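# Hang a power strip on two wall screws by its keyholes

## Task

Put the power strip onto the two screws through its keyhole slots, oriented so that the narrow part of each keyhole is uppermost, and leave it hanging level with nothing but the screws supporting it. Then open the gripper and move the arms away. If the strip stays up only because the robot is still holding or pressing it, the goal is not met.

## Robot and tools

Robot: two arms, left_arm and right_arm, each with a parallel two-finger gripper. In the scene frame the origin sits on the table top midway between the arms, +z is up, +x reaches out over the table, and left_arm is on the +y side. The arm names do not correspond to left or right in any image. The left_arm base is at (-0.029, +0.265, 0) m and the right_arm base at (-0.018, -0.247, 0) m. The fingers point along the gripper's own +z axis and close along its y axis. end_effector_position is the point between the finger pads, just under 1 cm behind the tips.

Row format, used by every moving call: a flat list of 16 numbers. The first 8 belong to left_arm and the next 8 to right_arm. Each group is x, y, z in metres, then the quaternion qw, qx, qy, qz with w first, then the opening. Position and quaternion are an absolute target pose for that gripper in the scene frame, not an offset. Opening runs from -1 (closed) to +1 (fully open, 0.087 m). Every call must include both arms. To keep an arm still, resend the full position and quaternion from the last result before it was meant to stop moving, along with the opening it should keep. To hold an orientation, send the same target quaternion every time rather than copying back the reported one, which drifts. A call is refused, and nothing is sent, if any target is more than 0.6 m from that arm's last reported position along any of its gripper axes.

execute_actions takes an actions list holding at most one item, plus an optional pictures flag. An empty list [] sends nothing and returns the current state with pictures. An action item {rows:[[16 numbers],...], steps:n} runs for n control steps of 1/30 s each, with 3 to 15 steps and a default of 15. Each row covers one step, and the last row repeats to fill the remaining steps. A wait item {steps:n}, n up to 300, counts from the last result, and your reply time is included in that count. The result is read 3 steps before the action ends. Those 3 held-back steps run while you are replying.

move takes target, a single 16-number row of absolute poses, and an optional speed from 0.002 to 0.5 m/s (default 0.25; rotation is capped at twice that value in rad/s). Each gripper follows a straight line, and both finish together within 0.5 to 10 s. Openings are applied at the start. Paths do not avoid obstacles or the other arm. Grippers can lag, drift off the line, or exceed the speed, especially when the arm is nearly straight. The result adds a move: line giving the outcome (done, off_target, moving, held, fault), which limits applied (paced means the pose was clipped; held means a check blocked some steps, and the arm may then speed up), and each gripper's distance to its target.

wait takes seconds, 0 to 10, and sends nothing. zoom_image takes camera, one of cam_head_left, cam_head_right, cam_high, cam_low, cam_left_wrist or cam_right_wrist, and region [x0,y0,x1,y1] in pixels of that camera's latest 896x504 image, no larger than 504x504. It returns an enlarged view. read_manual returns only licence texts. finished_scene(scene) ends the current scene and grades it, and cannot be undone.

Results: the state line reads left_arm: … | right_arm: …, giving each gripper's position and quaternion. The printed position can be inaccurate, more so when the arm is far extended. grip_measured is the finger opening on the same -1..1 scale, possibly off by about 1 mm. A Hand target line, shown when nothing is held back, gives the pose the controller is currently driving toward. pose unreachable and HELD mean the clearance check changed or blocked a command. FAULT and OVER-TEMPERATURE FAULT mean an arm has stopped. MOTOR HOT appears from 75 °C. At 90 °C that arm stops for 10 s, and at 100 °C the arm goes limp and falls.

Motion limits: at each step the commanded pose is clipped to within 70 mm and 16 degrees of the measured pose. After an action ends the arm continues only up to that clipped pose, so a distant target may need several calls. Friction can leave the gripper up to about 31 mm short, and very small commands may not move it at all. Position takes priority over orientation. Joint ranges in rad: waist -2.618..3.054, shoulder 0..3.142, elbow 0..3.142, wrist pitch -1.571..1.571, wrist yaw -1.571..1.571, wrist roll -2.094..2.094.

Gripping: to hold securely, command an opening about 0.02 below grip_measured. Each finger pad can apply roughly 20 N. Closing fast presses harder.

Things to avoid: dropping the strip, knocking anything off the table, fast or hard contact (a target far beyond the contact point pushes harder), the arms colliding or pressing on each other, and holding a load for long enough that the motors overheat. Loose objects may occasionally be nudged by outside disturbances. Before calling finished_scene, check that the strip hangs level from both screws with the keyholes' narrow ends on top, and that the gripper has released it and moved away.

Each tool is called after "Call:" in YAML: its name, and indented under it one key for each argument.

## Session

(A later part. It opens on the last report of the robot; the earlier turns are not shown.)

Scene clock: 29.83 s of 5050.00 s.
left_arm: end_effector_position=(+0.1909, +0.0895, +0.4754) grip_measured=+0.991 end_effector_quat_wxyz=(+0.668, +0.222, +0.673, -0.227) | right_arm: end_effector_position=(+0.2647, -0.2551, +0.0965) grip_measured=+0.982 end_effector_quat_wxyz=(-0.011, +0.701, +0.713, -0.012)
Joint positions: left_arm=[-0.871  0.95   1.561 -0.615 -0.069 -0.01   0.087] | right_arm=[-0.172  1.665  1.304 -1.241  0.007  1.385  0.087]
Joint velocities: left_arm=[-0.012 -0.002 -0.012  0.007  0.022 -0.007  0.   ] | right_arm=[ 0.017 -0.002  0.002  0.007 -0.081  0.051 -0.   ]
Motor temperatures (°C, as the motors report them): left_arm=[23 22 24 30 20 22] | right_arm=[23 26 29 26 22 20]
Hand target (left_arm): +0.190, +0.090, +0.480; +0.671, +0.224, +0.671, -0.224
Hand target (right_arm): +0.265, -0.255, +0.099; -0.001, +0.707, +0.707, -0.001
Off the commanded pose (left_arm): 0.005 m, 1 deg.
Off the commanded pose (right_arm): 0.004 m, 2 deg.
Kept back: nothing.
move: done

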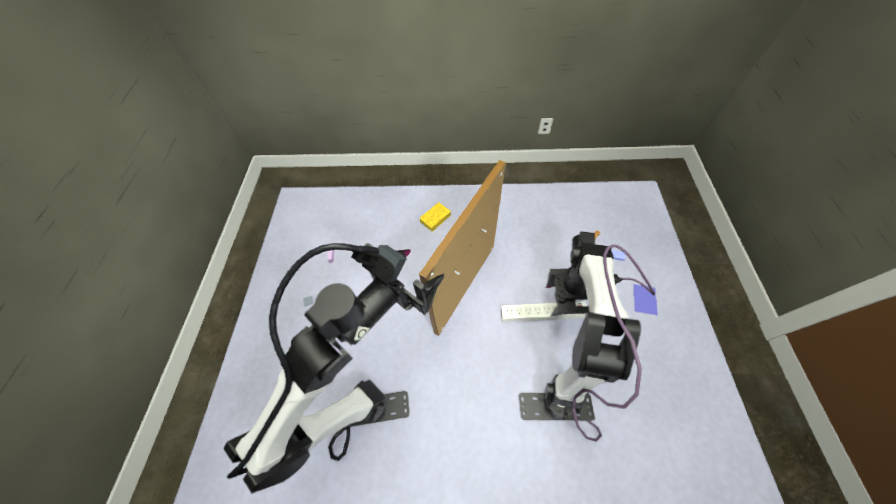

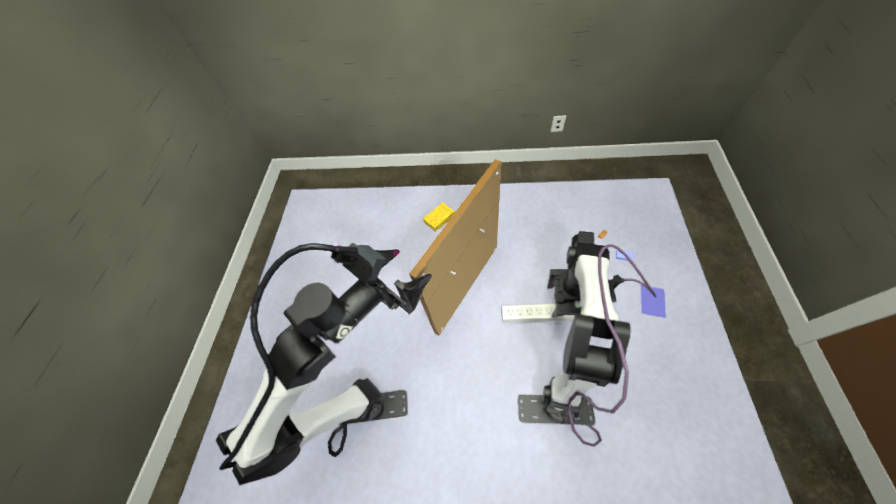

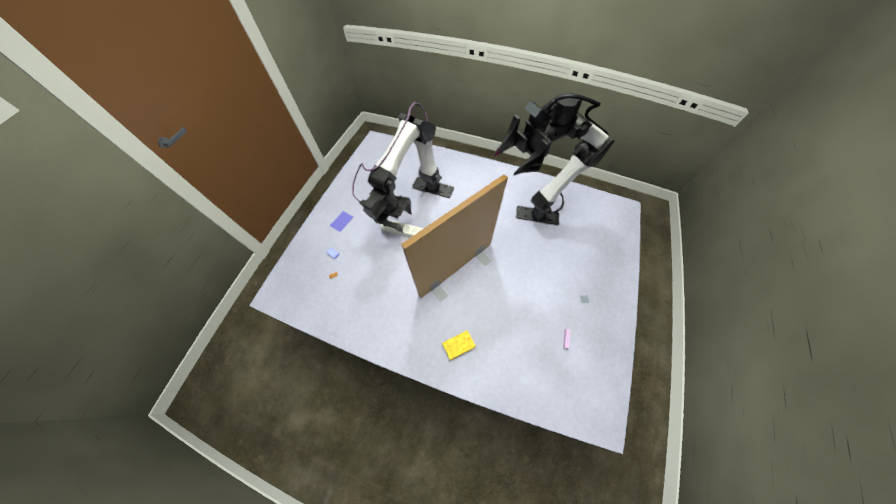

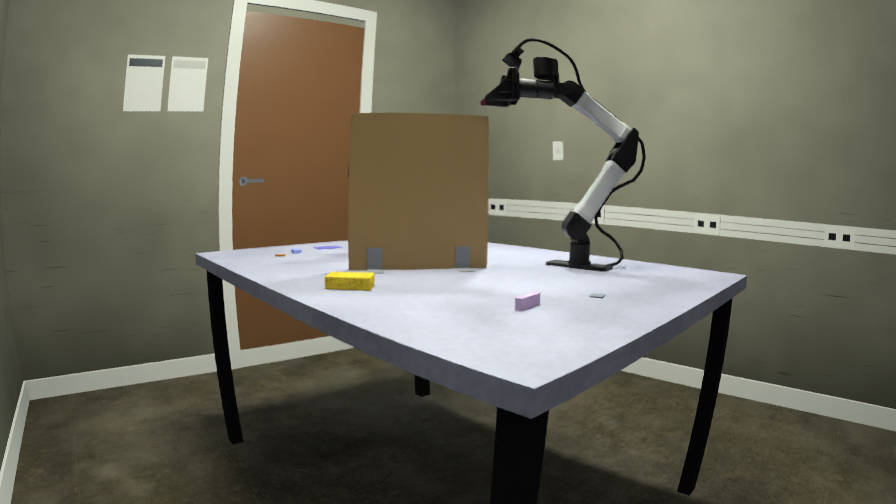

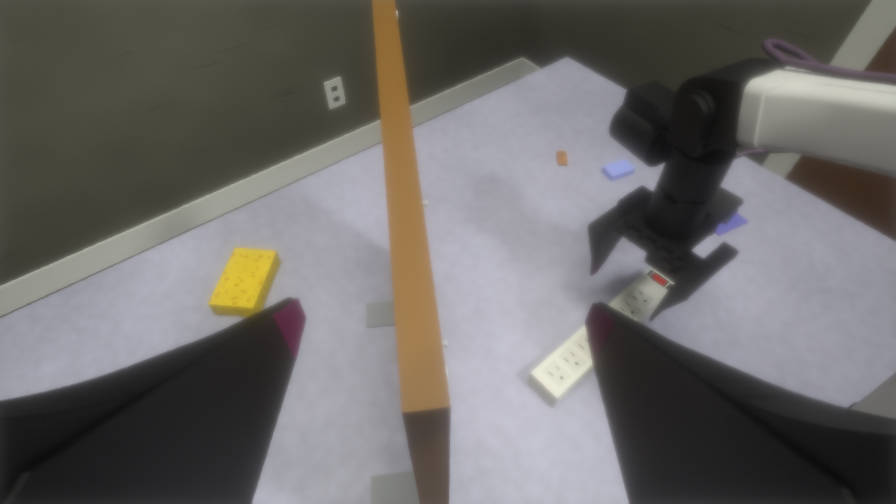

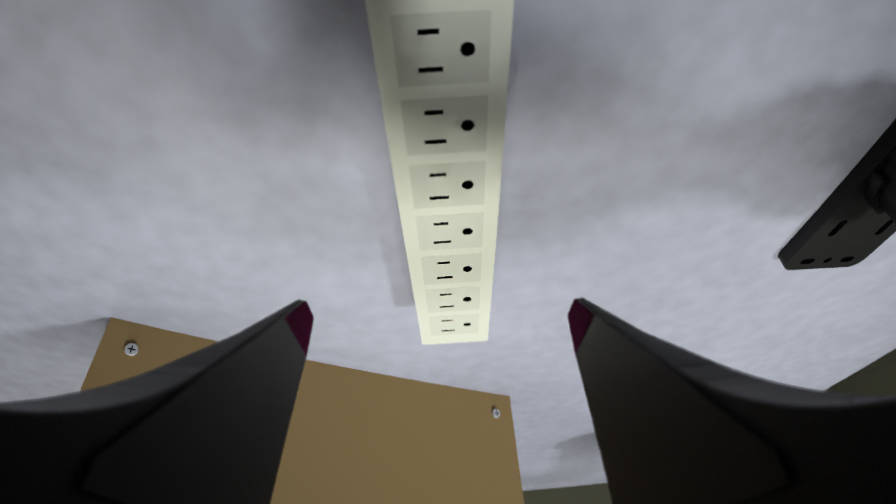

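Call:
move:
  target: [0.19,0.09,0.48,0.671,0.224,0.671,-0.224,1,0.255,-0.238,0.01,0,0.7,0.714,0,1]
  speed: 0.1

Call:
move:
  target: [0.19,0.09,0.48,0.671,0.224,0.671,-0.224,1,0.255,-0.238,0.01,0,0.7,0.714,0,-0.5]

Call:
move:
  target: [0.18,0.07,0.48,0.683,0.183,0.683,-0.183,1,0.28,-0.2,0.2,0.1,0.5,0.8,0.3,-0.5]
  speed: 0.2

Call:
move:
  target: [0.18,0.07,0.48,0.683,0.183,0.683,-0.183,1,0.32,-0.065,0.31,0.2,0.165,0.67,0.70,-0.5]
  speed: 0.2

Scene clock: 31.53 s of 5050.00 s.
left_arm: end_effector_position=(+0.1909, +0.0895, +0.4754) grip_measured=+0.991 end_effector_quat_wxyz=(+0.668, +0.222, +0.673, -0.227) | right_arm: end_effector_position=(+0.2580, -0.2425, +0.0202) grip_measured=+0.982 end_effector_quat_wxyz=(+0.011, +0.701, +0.714, +0.004)
Joint positions: left_arm=[-0.871  0.95   1.561 -0.615 -0.069 -0.01   0.087] | right_arm=[-0.132  1.665  0.99  -0.874  0.007  1.424  0.087]
Joint velocities: left_arm=[-0.007 -0.012  0.002  0.037  0.007 -0.066  0.001] | right_arm=[-0.002 -0.012  0.012  0.081 -0.022  0.037  0.   ]
Motor temperatures (°C, as the motors report them): left_arm=[23 22 24 30 20 22] | right_arm=[23 26 29 26 22 20]
Hand target (left_arm): +0.190, +0.090, +0.480; +0.671, +0.224, +0.671, -0.224
Hand target (right_arm): +0.255, -0.238, +0.010; +0.000, +0.700, +0.714, +0.000
Off the commanded pose (left_arm): 0.005 m, 1 deg.
Off the commanded pose (right_arm): 0.012 m, 1 deg.
Kept back: nothing.
move: off_target (right_arm)

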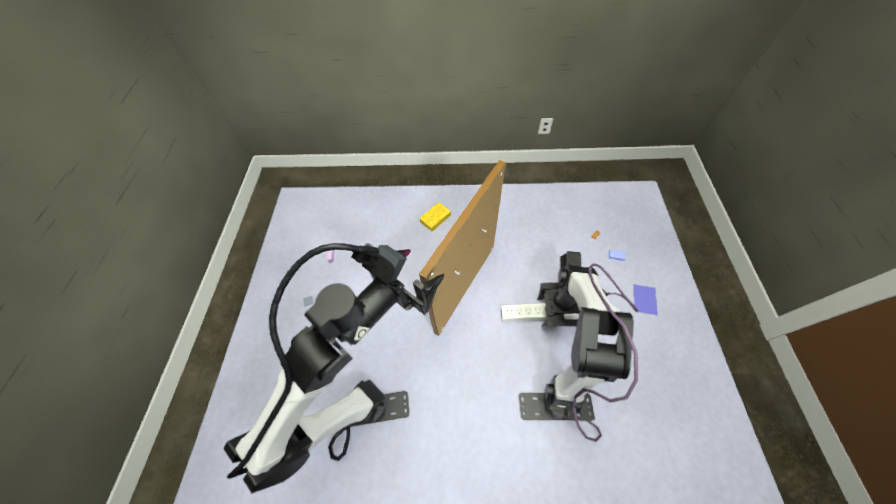

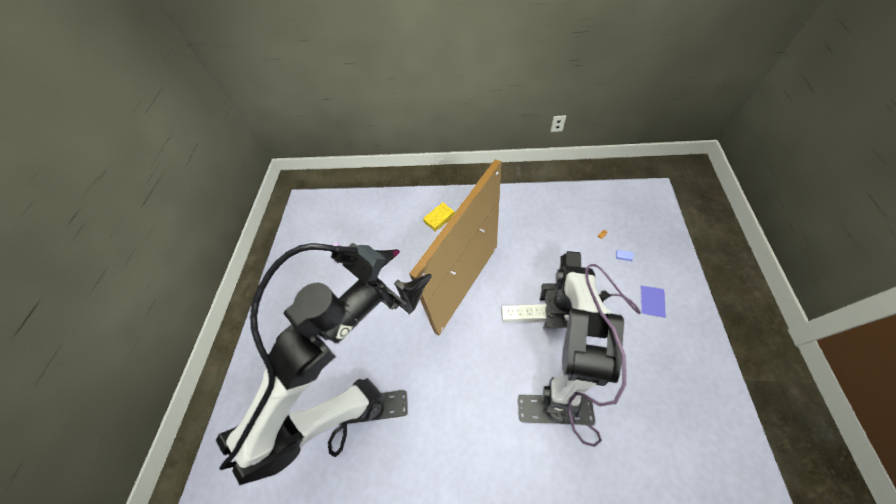

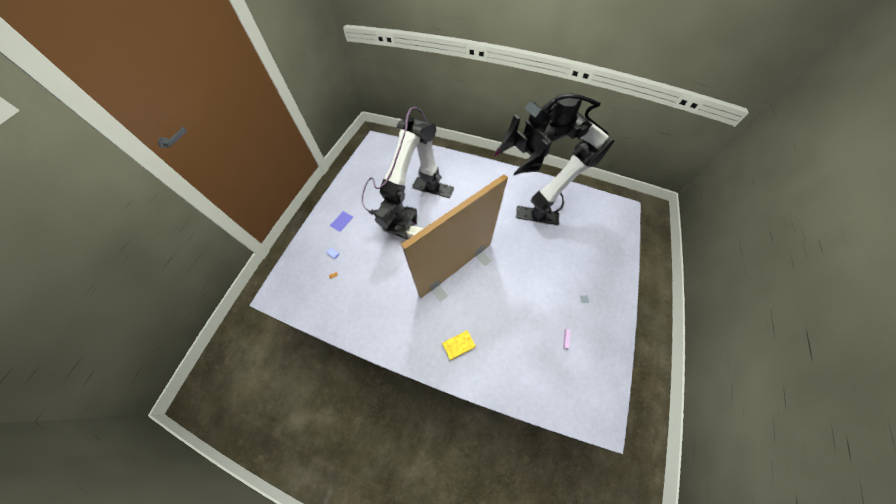

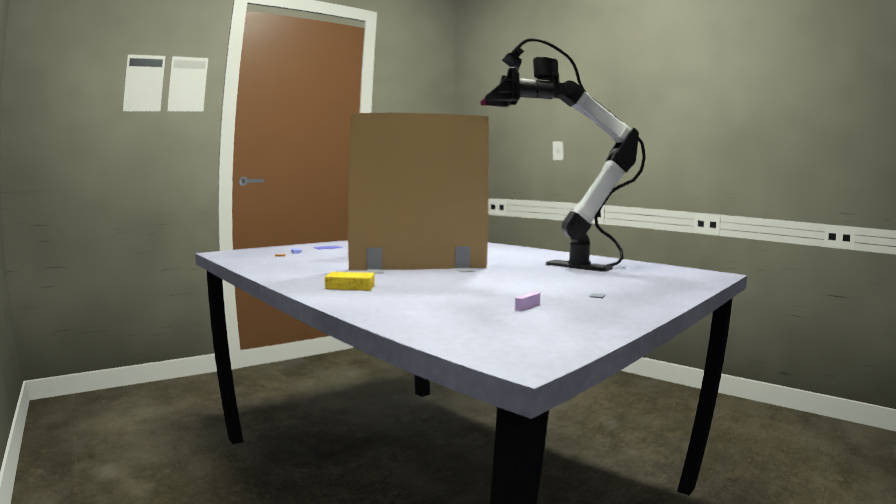

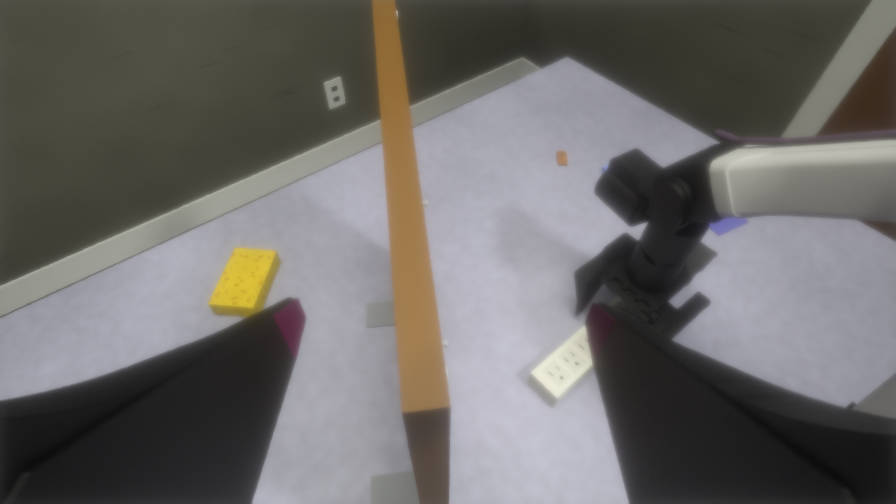

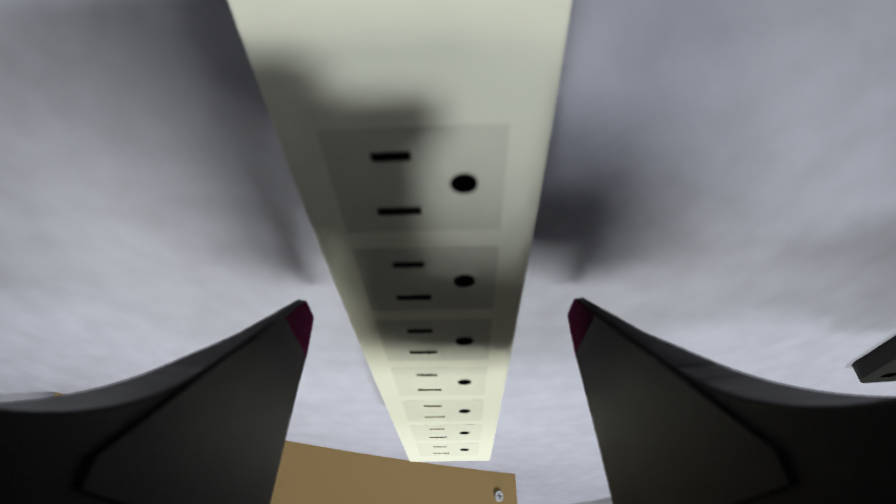

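Scene clock: 32.23 s of 5050.00 s.
left_arm: end_effector_position=(+0.1909, +0.0895, +0.4754) grip_measured=+0.991 end_effector_quat_wxyz=(+0.668, +0.222, +0.673, -0.227) | right_arm: end_effector_position=(+0.2583, -0.2425, +0.0202) grip_measured=-0.044 end_effector_quat_wxyz=(+0.011, +0.700, +0.714, +0.005)
Joint positions: left_arm=[-0.871  0.95   1.561 -0.615 -0.069 -0.01   0.087] | right_arm=[-0.132  1.665  0.99  -0.872  0.006  1.421  0.042]
Joint velocities: left_arm=[ 0.012  0.002  0.002 -0.037  0.051  0.022  0.   ] | right_arm=[-0.007  0.012 -0.002  0.022 -0.066 -0.037  0.   ]
Motor temperatures (°C, as the motors report them): left_arm=[23 22 24 30 20 22] | right_arm=[23 26 29 25 22 20]
Hand target (left_arm): +0.190, +0.090, +0.480; +0.671, +0.224, +0.671, -0.224
Hand target (right_arm): +0.255, -0.238, +0.010; -0.000, +0.700, +0.714, -0.000
Off the commanded pose (left_arm): 0.005 m, 1 deg.
Off the commanded pose (right_arm): 0.012 m, 1 deg.
Kept back: nothing.
move: off_target (right_arm)

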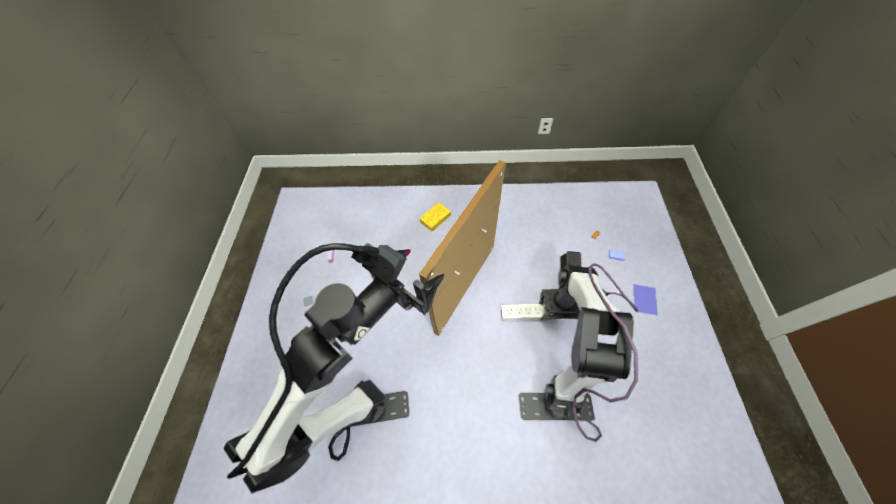

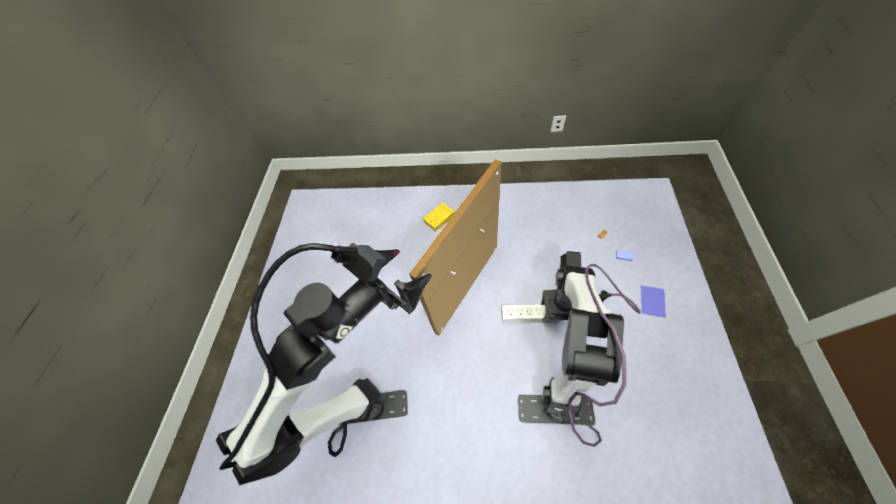

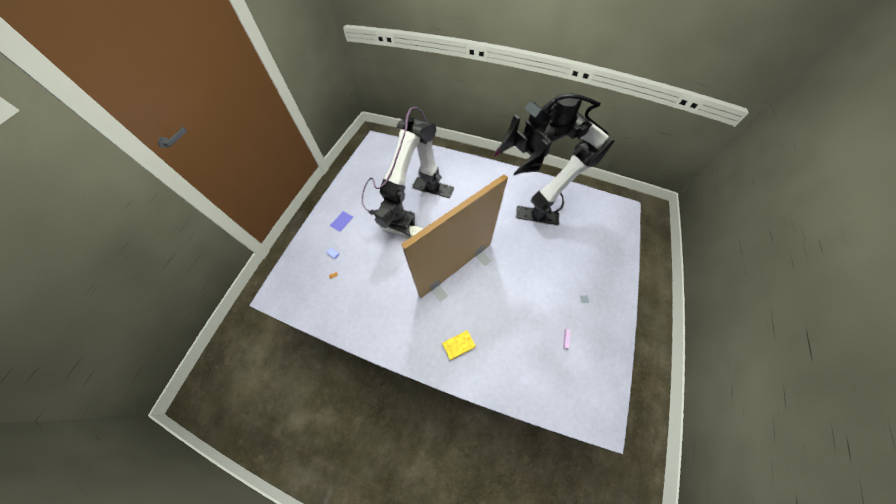

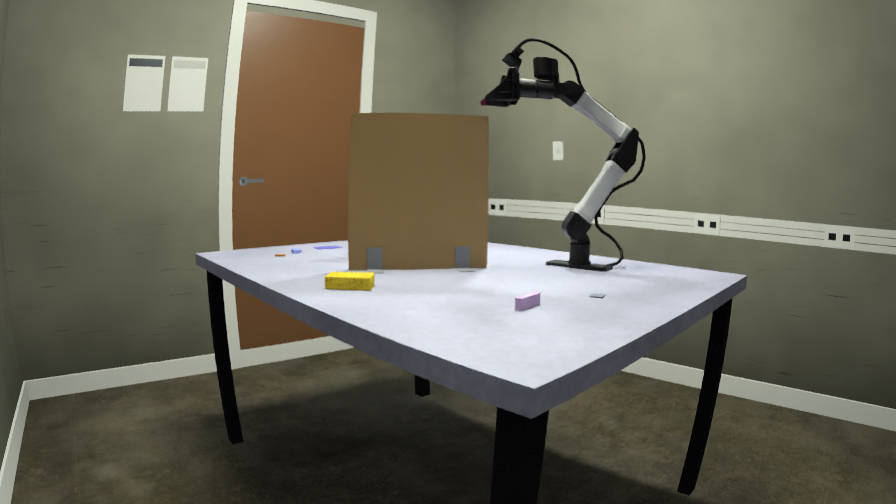

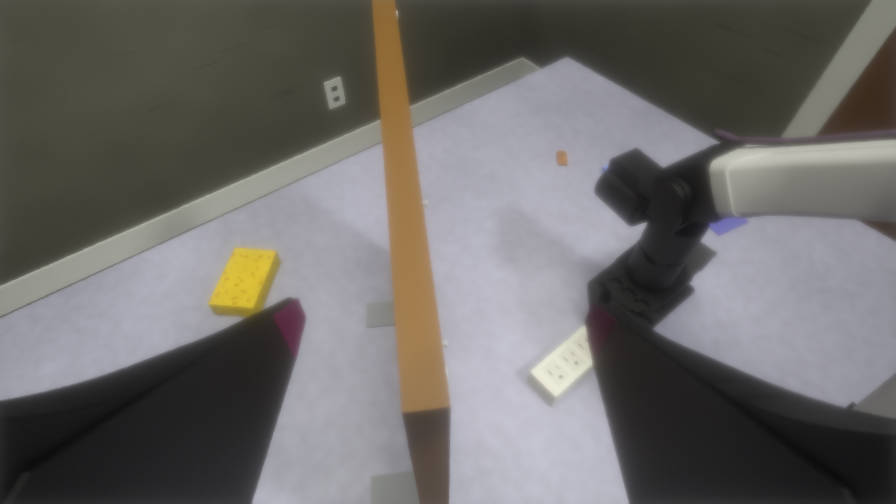

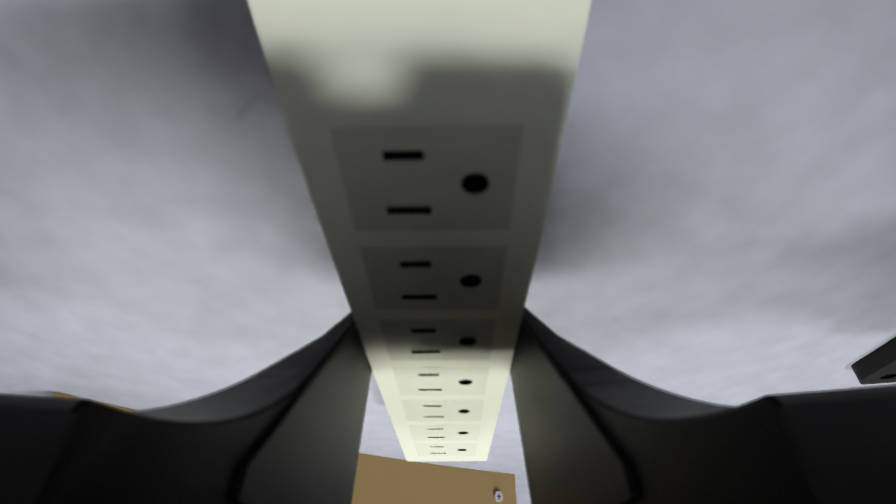

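Scene clock: 34.67 s of 5050.00 s.
left_arm: end_effector_position=(+0.1784, +0.0735, +0.4691) grip_measured=+0.991 end_effector_quat_wxyz=(+0.675, +0.188, +0.691, -0.179) | right_arm: end_effector_position=(+0.2673, -0.2069, +0.1655) grip_measured=-0.044 end_effector_quat_wxyz=(+0.068, +0.524, +0.812, +0.248)
Joint positions: left_arm=[-1.229  0.98   1.561 -0.611 -0.547 -0.01   0.087] | right_arm=[-0.229  1.377  1.173 -1.047 -0.418  0.99   0.042]
Joint velocities: left_arm=[-0.017  0.007  0.012  0.081 -0.037 -0.081  0.   ] | right_arm=[ 0.002 -0.002 -0.002 -0.051  0.037 -0.037 -0.   ]
Motor temperatures (°C, as the motors report them): left_arm=[23 22 25 31 20 22] | right_arm=[23 27 29 25 22 20]
Hand target (left_arm): +0.180, +0.070, +0.480; +0.683, +0.182, +0.683, -0.184
Hand target (right_arm): +0.277, -0.200, +0.199; +0.099, +0.504, +0.804, +0.300
Off the commanded pose (left_arm): 0.012 m, 2 deg.
Off the commanded pose (right_arm): 0.037 m, 8 deg.
Kept back: nothing.
move: off_target (left_arm, right_arm)

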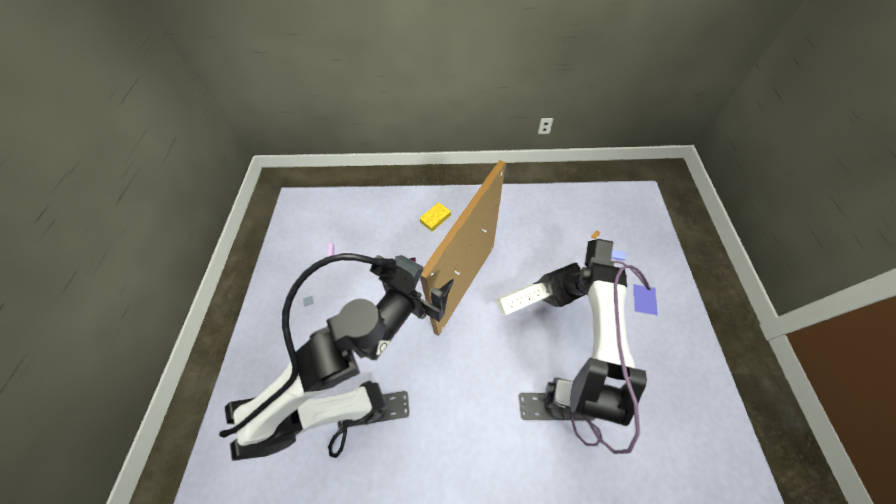

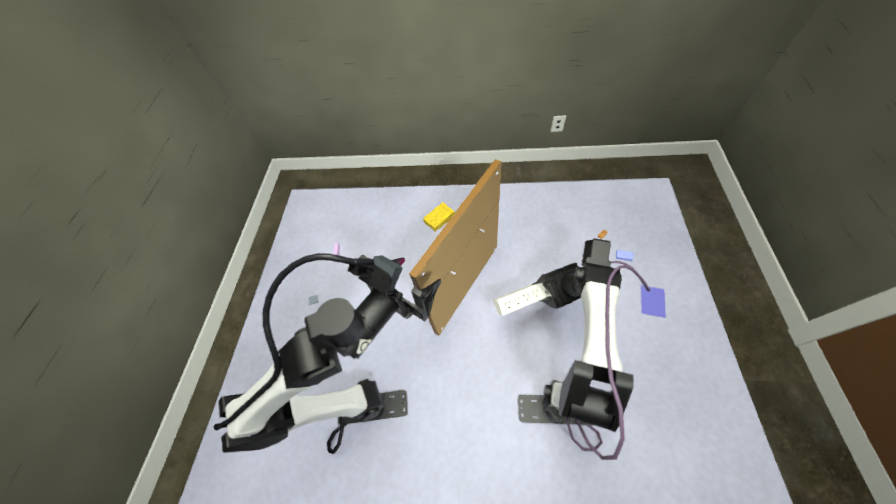

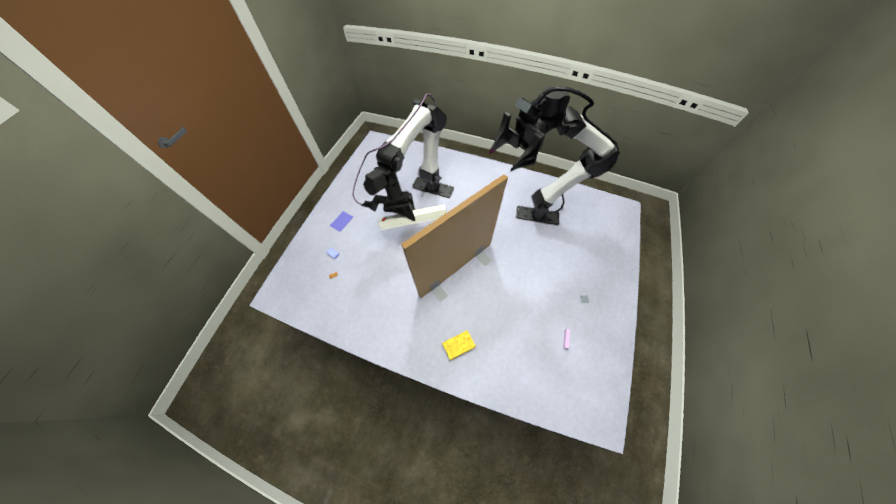

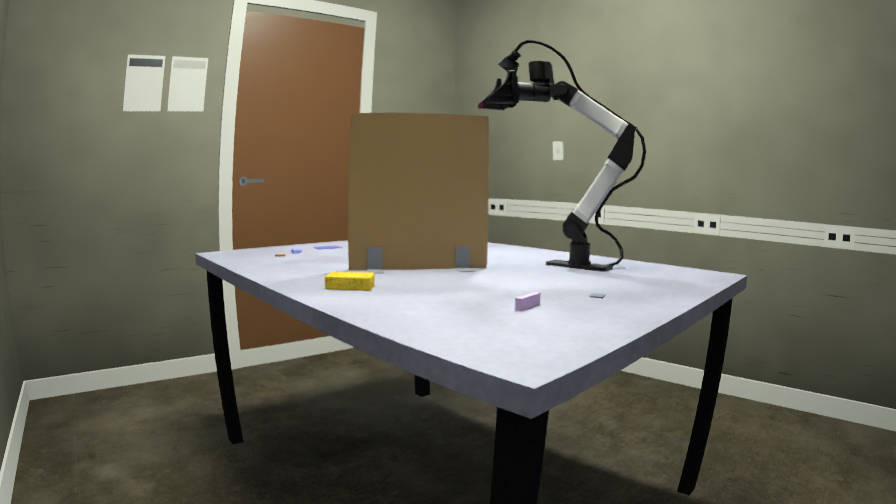

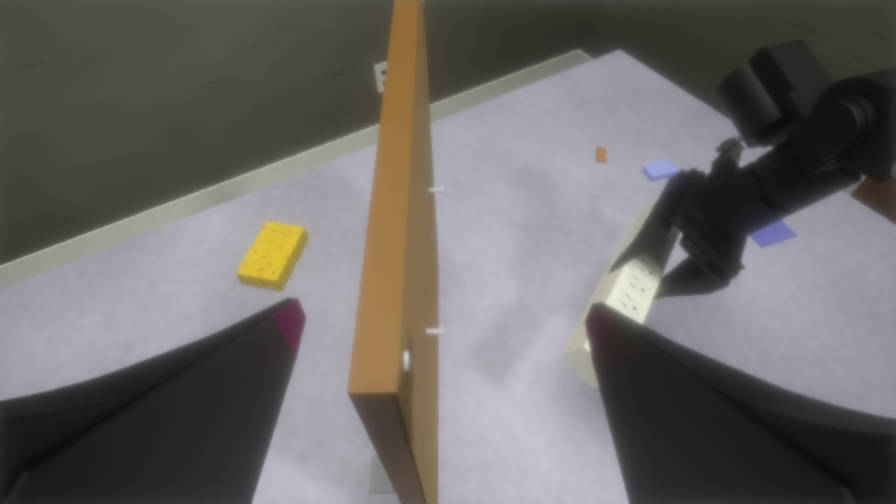

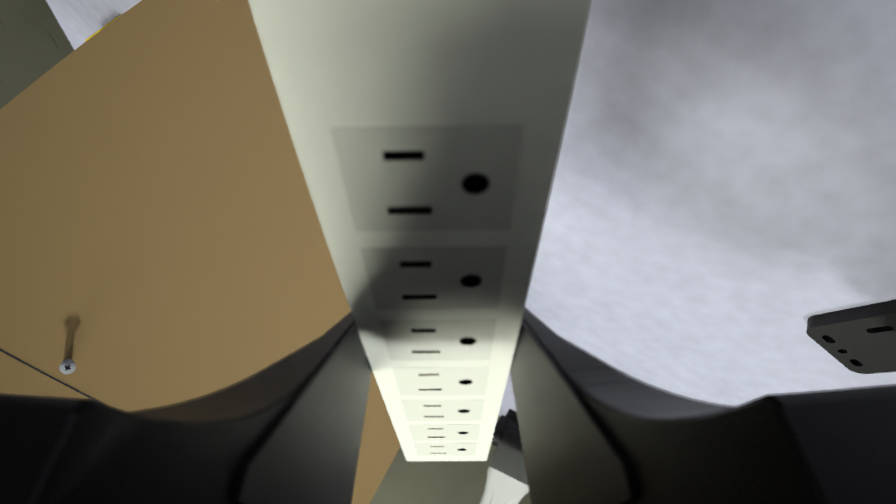

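Scene clock: 38.67 s of 5050.00 s.
left_arm: end_effector_position=(+0.1784, +0.0735, +0.4691) grip_measured=+0.991 end_effector_quat_wxyz=(+0.675, +0.188, +0.691, -0.179) | right_arm: end_effector_position=(+0.3236, -0.0669, +0.2856) grip_measured=-0.044 end_effector_quat_wxyz=(+0.173, +0.214, +0.682, +0.678)
Joint positions: left_arm=[-1.229  0.98   1.561 -0.611 -0.547 -0.01   0.087] | right_arm=[ 0.029  1.39   0.813  0.54  -0.984  1.594  0.042]
Joint velocities: left_arm=[-0.007  0.007  0.007 -0.051 -0.066  0.037 -0.   ] | right_arm=[ 0.012  0.007 -0.002  0.007  0.022 -0.022 -0.   ]
Motor temperatures (°C, as the motors report them): left_arm=[23 22 25 31 20 22] | right_arm=[23 27 30 27 22 20]
Hand target (left_arm): +0.180, +0.070, +0.480; +0.683, +0.183, +0.683, -0.183
Hand target (right_arm): +0.317, -0.063, +0.312; +0.199, +0.168, +0.664, +0.701
Off the commanded pose (left_arm): 0.012 m, 2 deg.
Off the commanded pose (right_arm): 0.025 m, 7 deg.
Kept back: nothing.
move: off_target (left_arm, right_arm)

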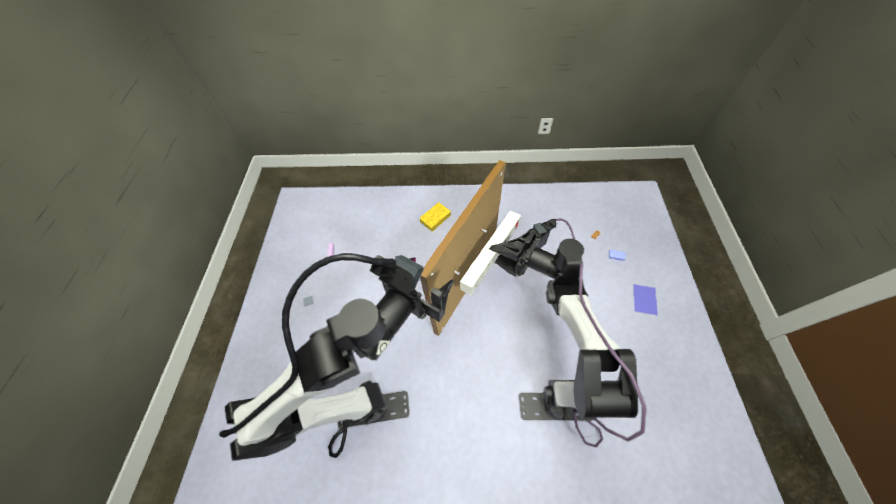

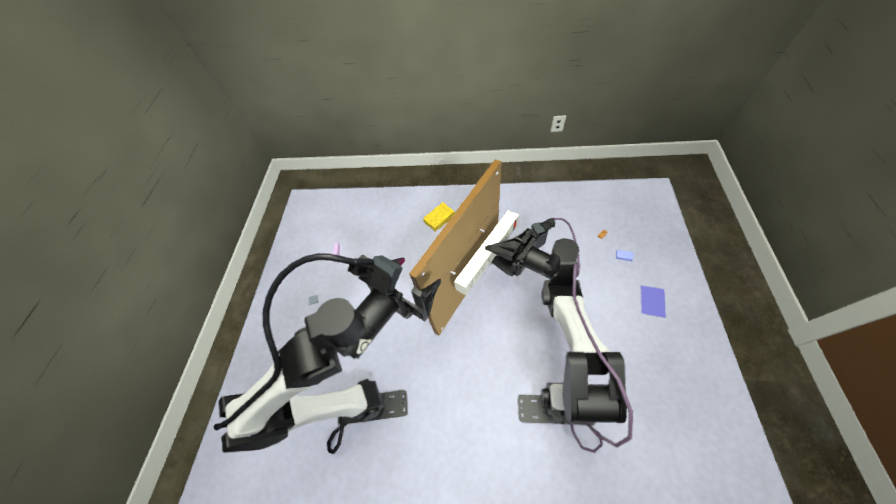

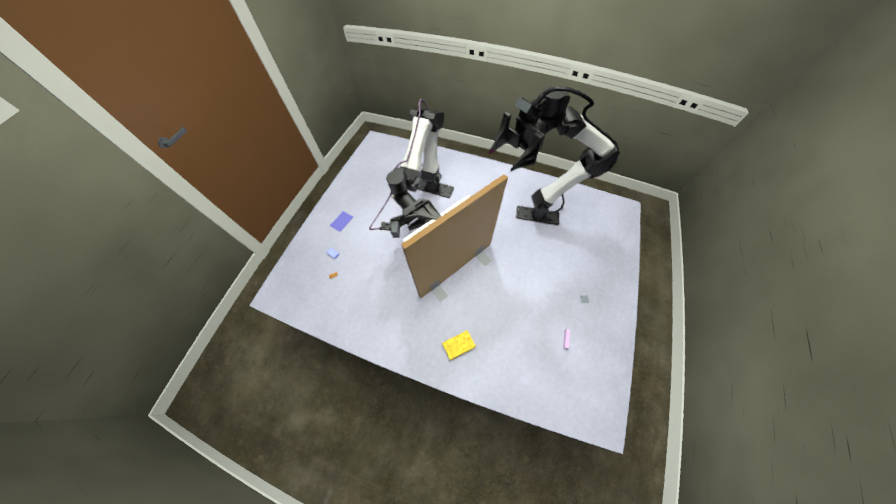

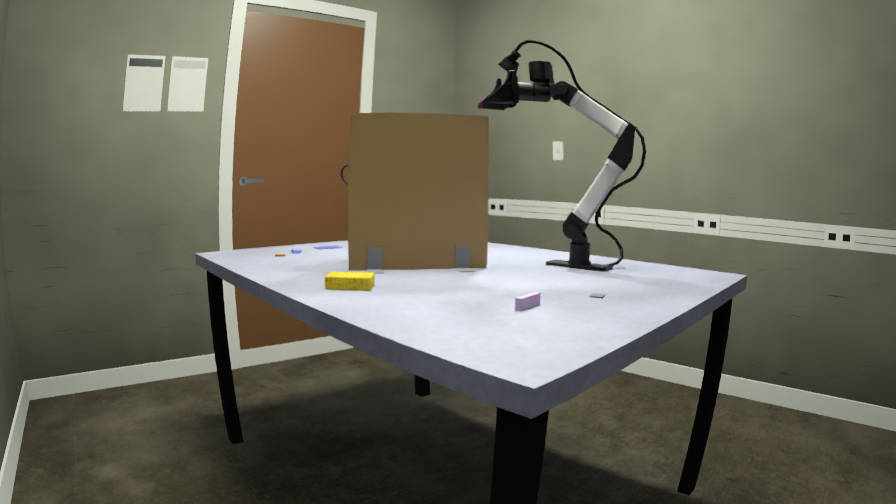

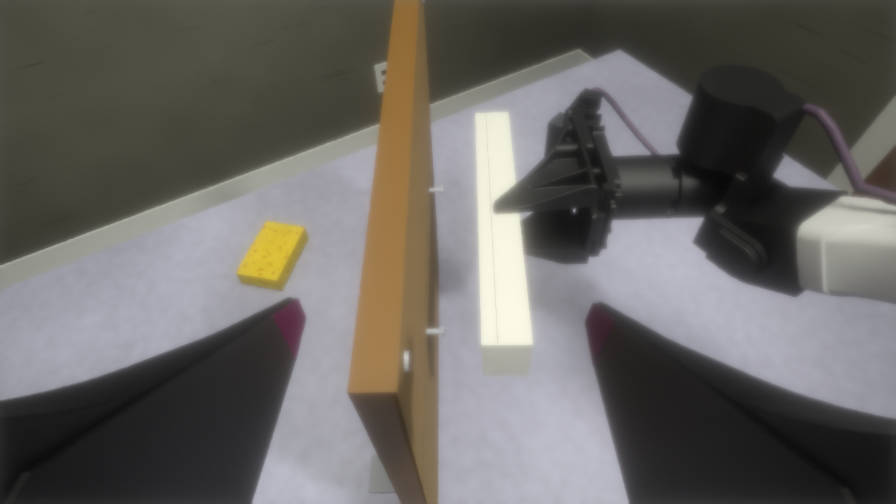

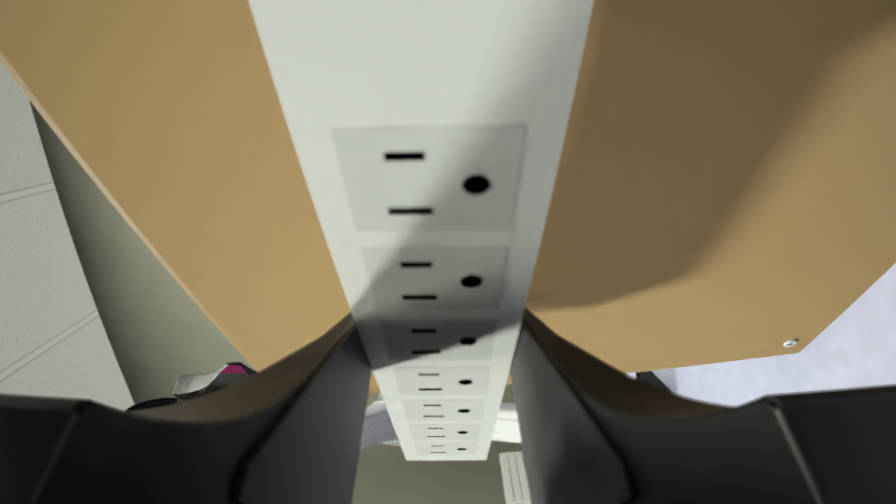

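Call:
move:
  target: [0.18,0.07,0.48,0.683,0.183,0.683,-0.183,1,0.33,-0.045,0.21,0.2,0.16,0.675,0.695,-0.5]
  speed: 0.1

Scene clock: 40.43 s of 5050.00 s.
left_arm: end_effector_position=(+0.1784, +0.0736, +0.4691) grip_measured=+0.991 end_effector_quat_wxyz=(+0.675, +0.188, +0.691, -0.179) | right_arm: end_effector_position=(+0.3312, -0.0495, +0.1814) grip_measured=-0.044 end_effector_quat_wxyz=(+0.169, +0.205, +0.698, +0.665)
Joint positions: left_arm=[-1.229  0.98   1.561 -0.611 -0.547 -0.01   0.087] | right_arm=[ 0.084  1.665  0.637  0.927 -0.946  1.526  0.042]
Joint velocities: left_arm=[-0.002 -0.002 -0.002 -0.051  0.022 -0.022 -0.   ] | right_arm=[-0.022  0.012 -0.007  0.022  0.022  0.066  0.001]
Motor temperatures (°C, as the motors report them): left_arm=[23 22 25 31 20 22] | right_arm=[23 27 30 28 22 20]
Hand target (left_arm): +0.180, +0.070, +0.480; +0.683, +0.183, +0.683, -0.183
Hand target (right_arm): +0.328, -0.045, +0.209; +0.198, +0.160, +0.677, +0.690
Off the commanded pose (left_arm): 0.012 m, 2 deg.
Off the commanded pose (right_arm): 0.029 m, 8 deg.
Kept back: nothing.
move: off_target (left_arm, right_arm)

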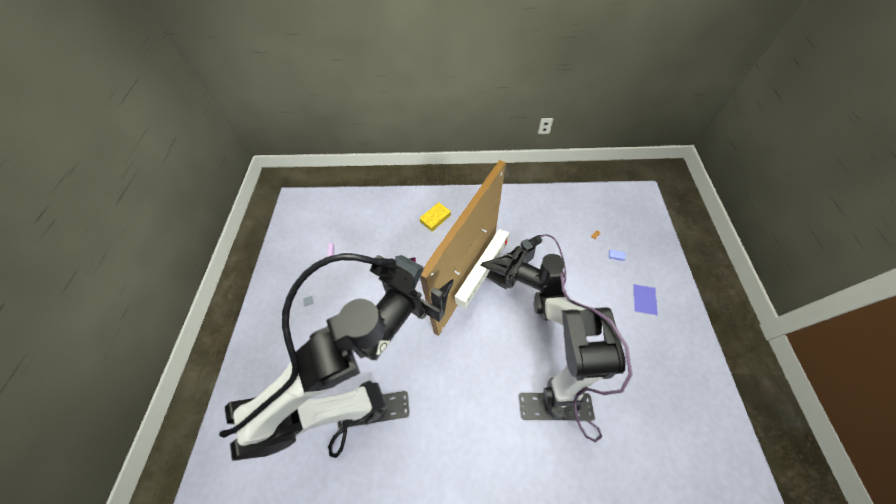

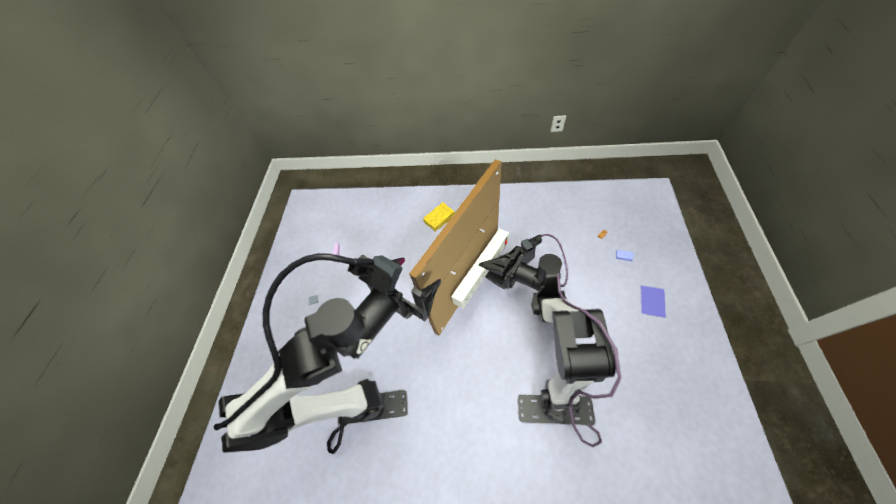

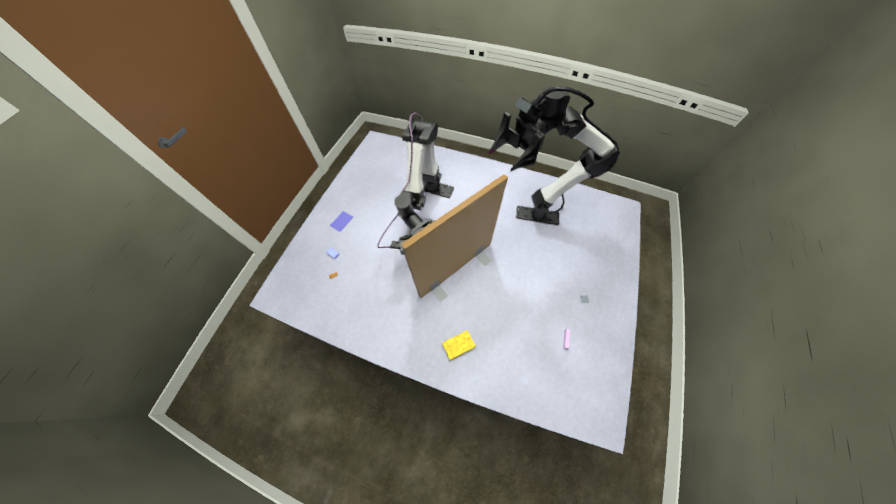

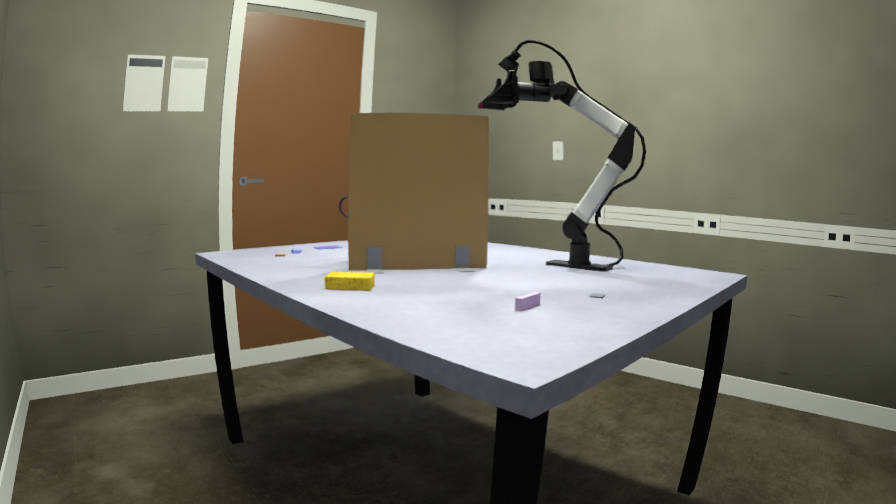

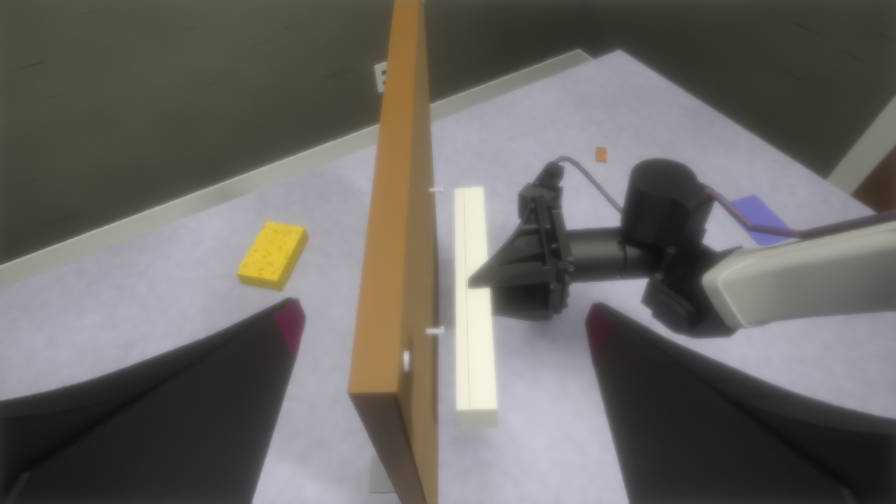

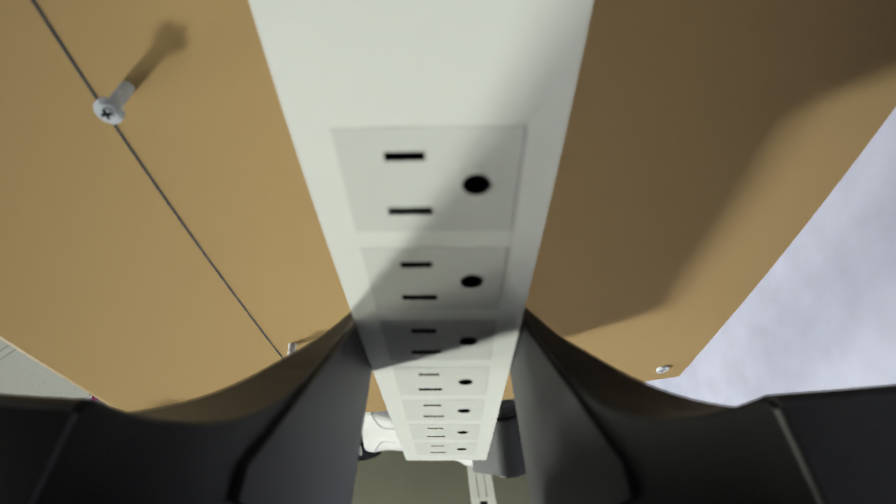

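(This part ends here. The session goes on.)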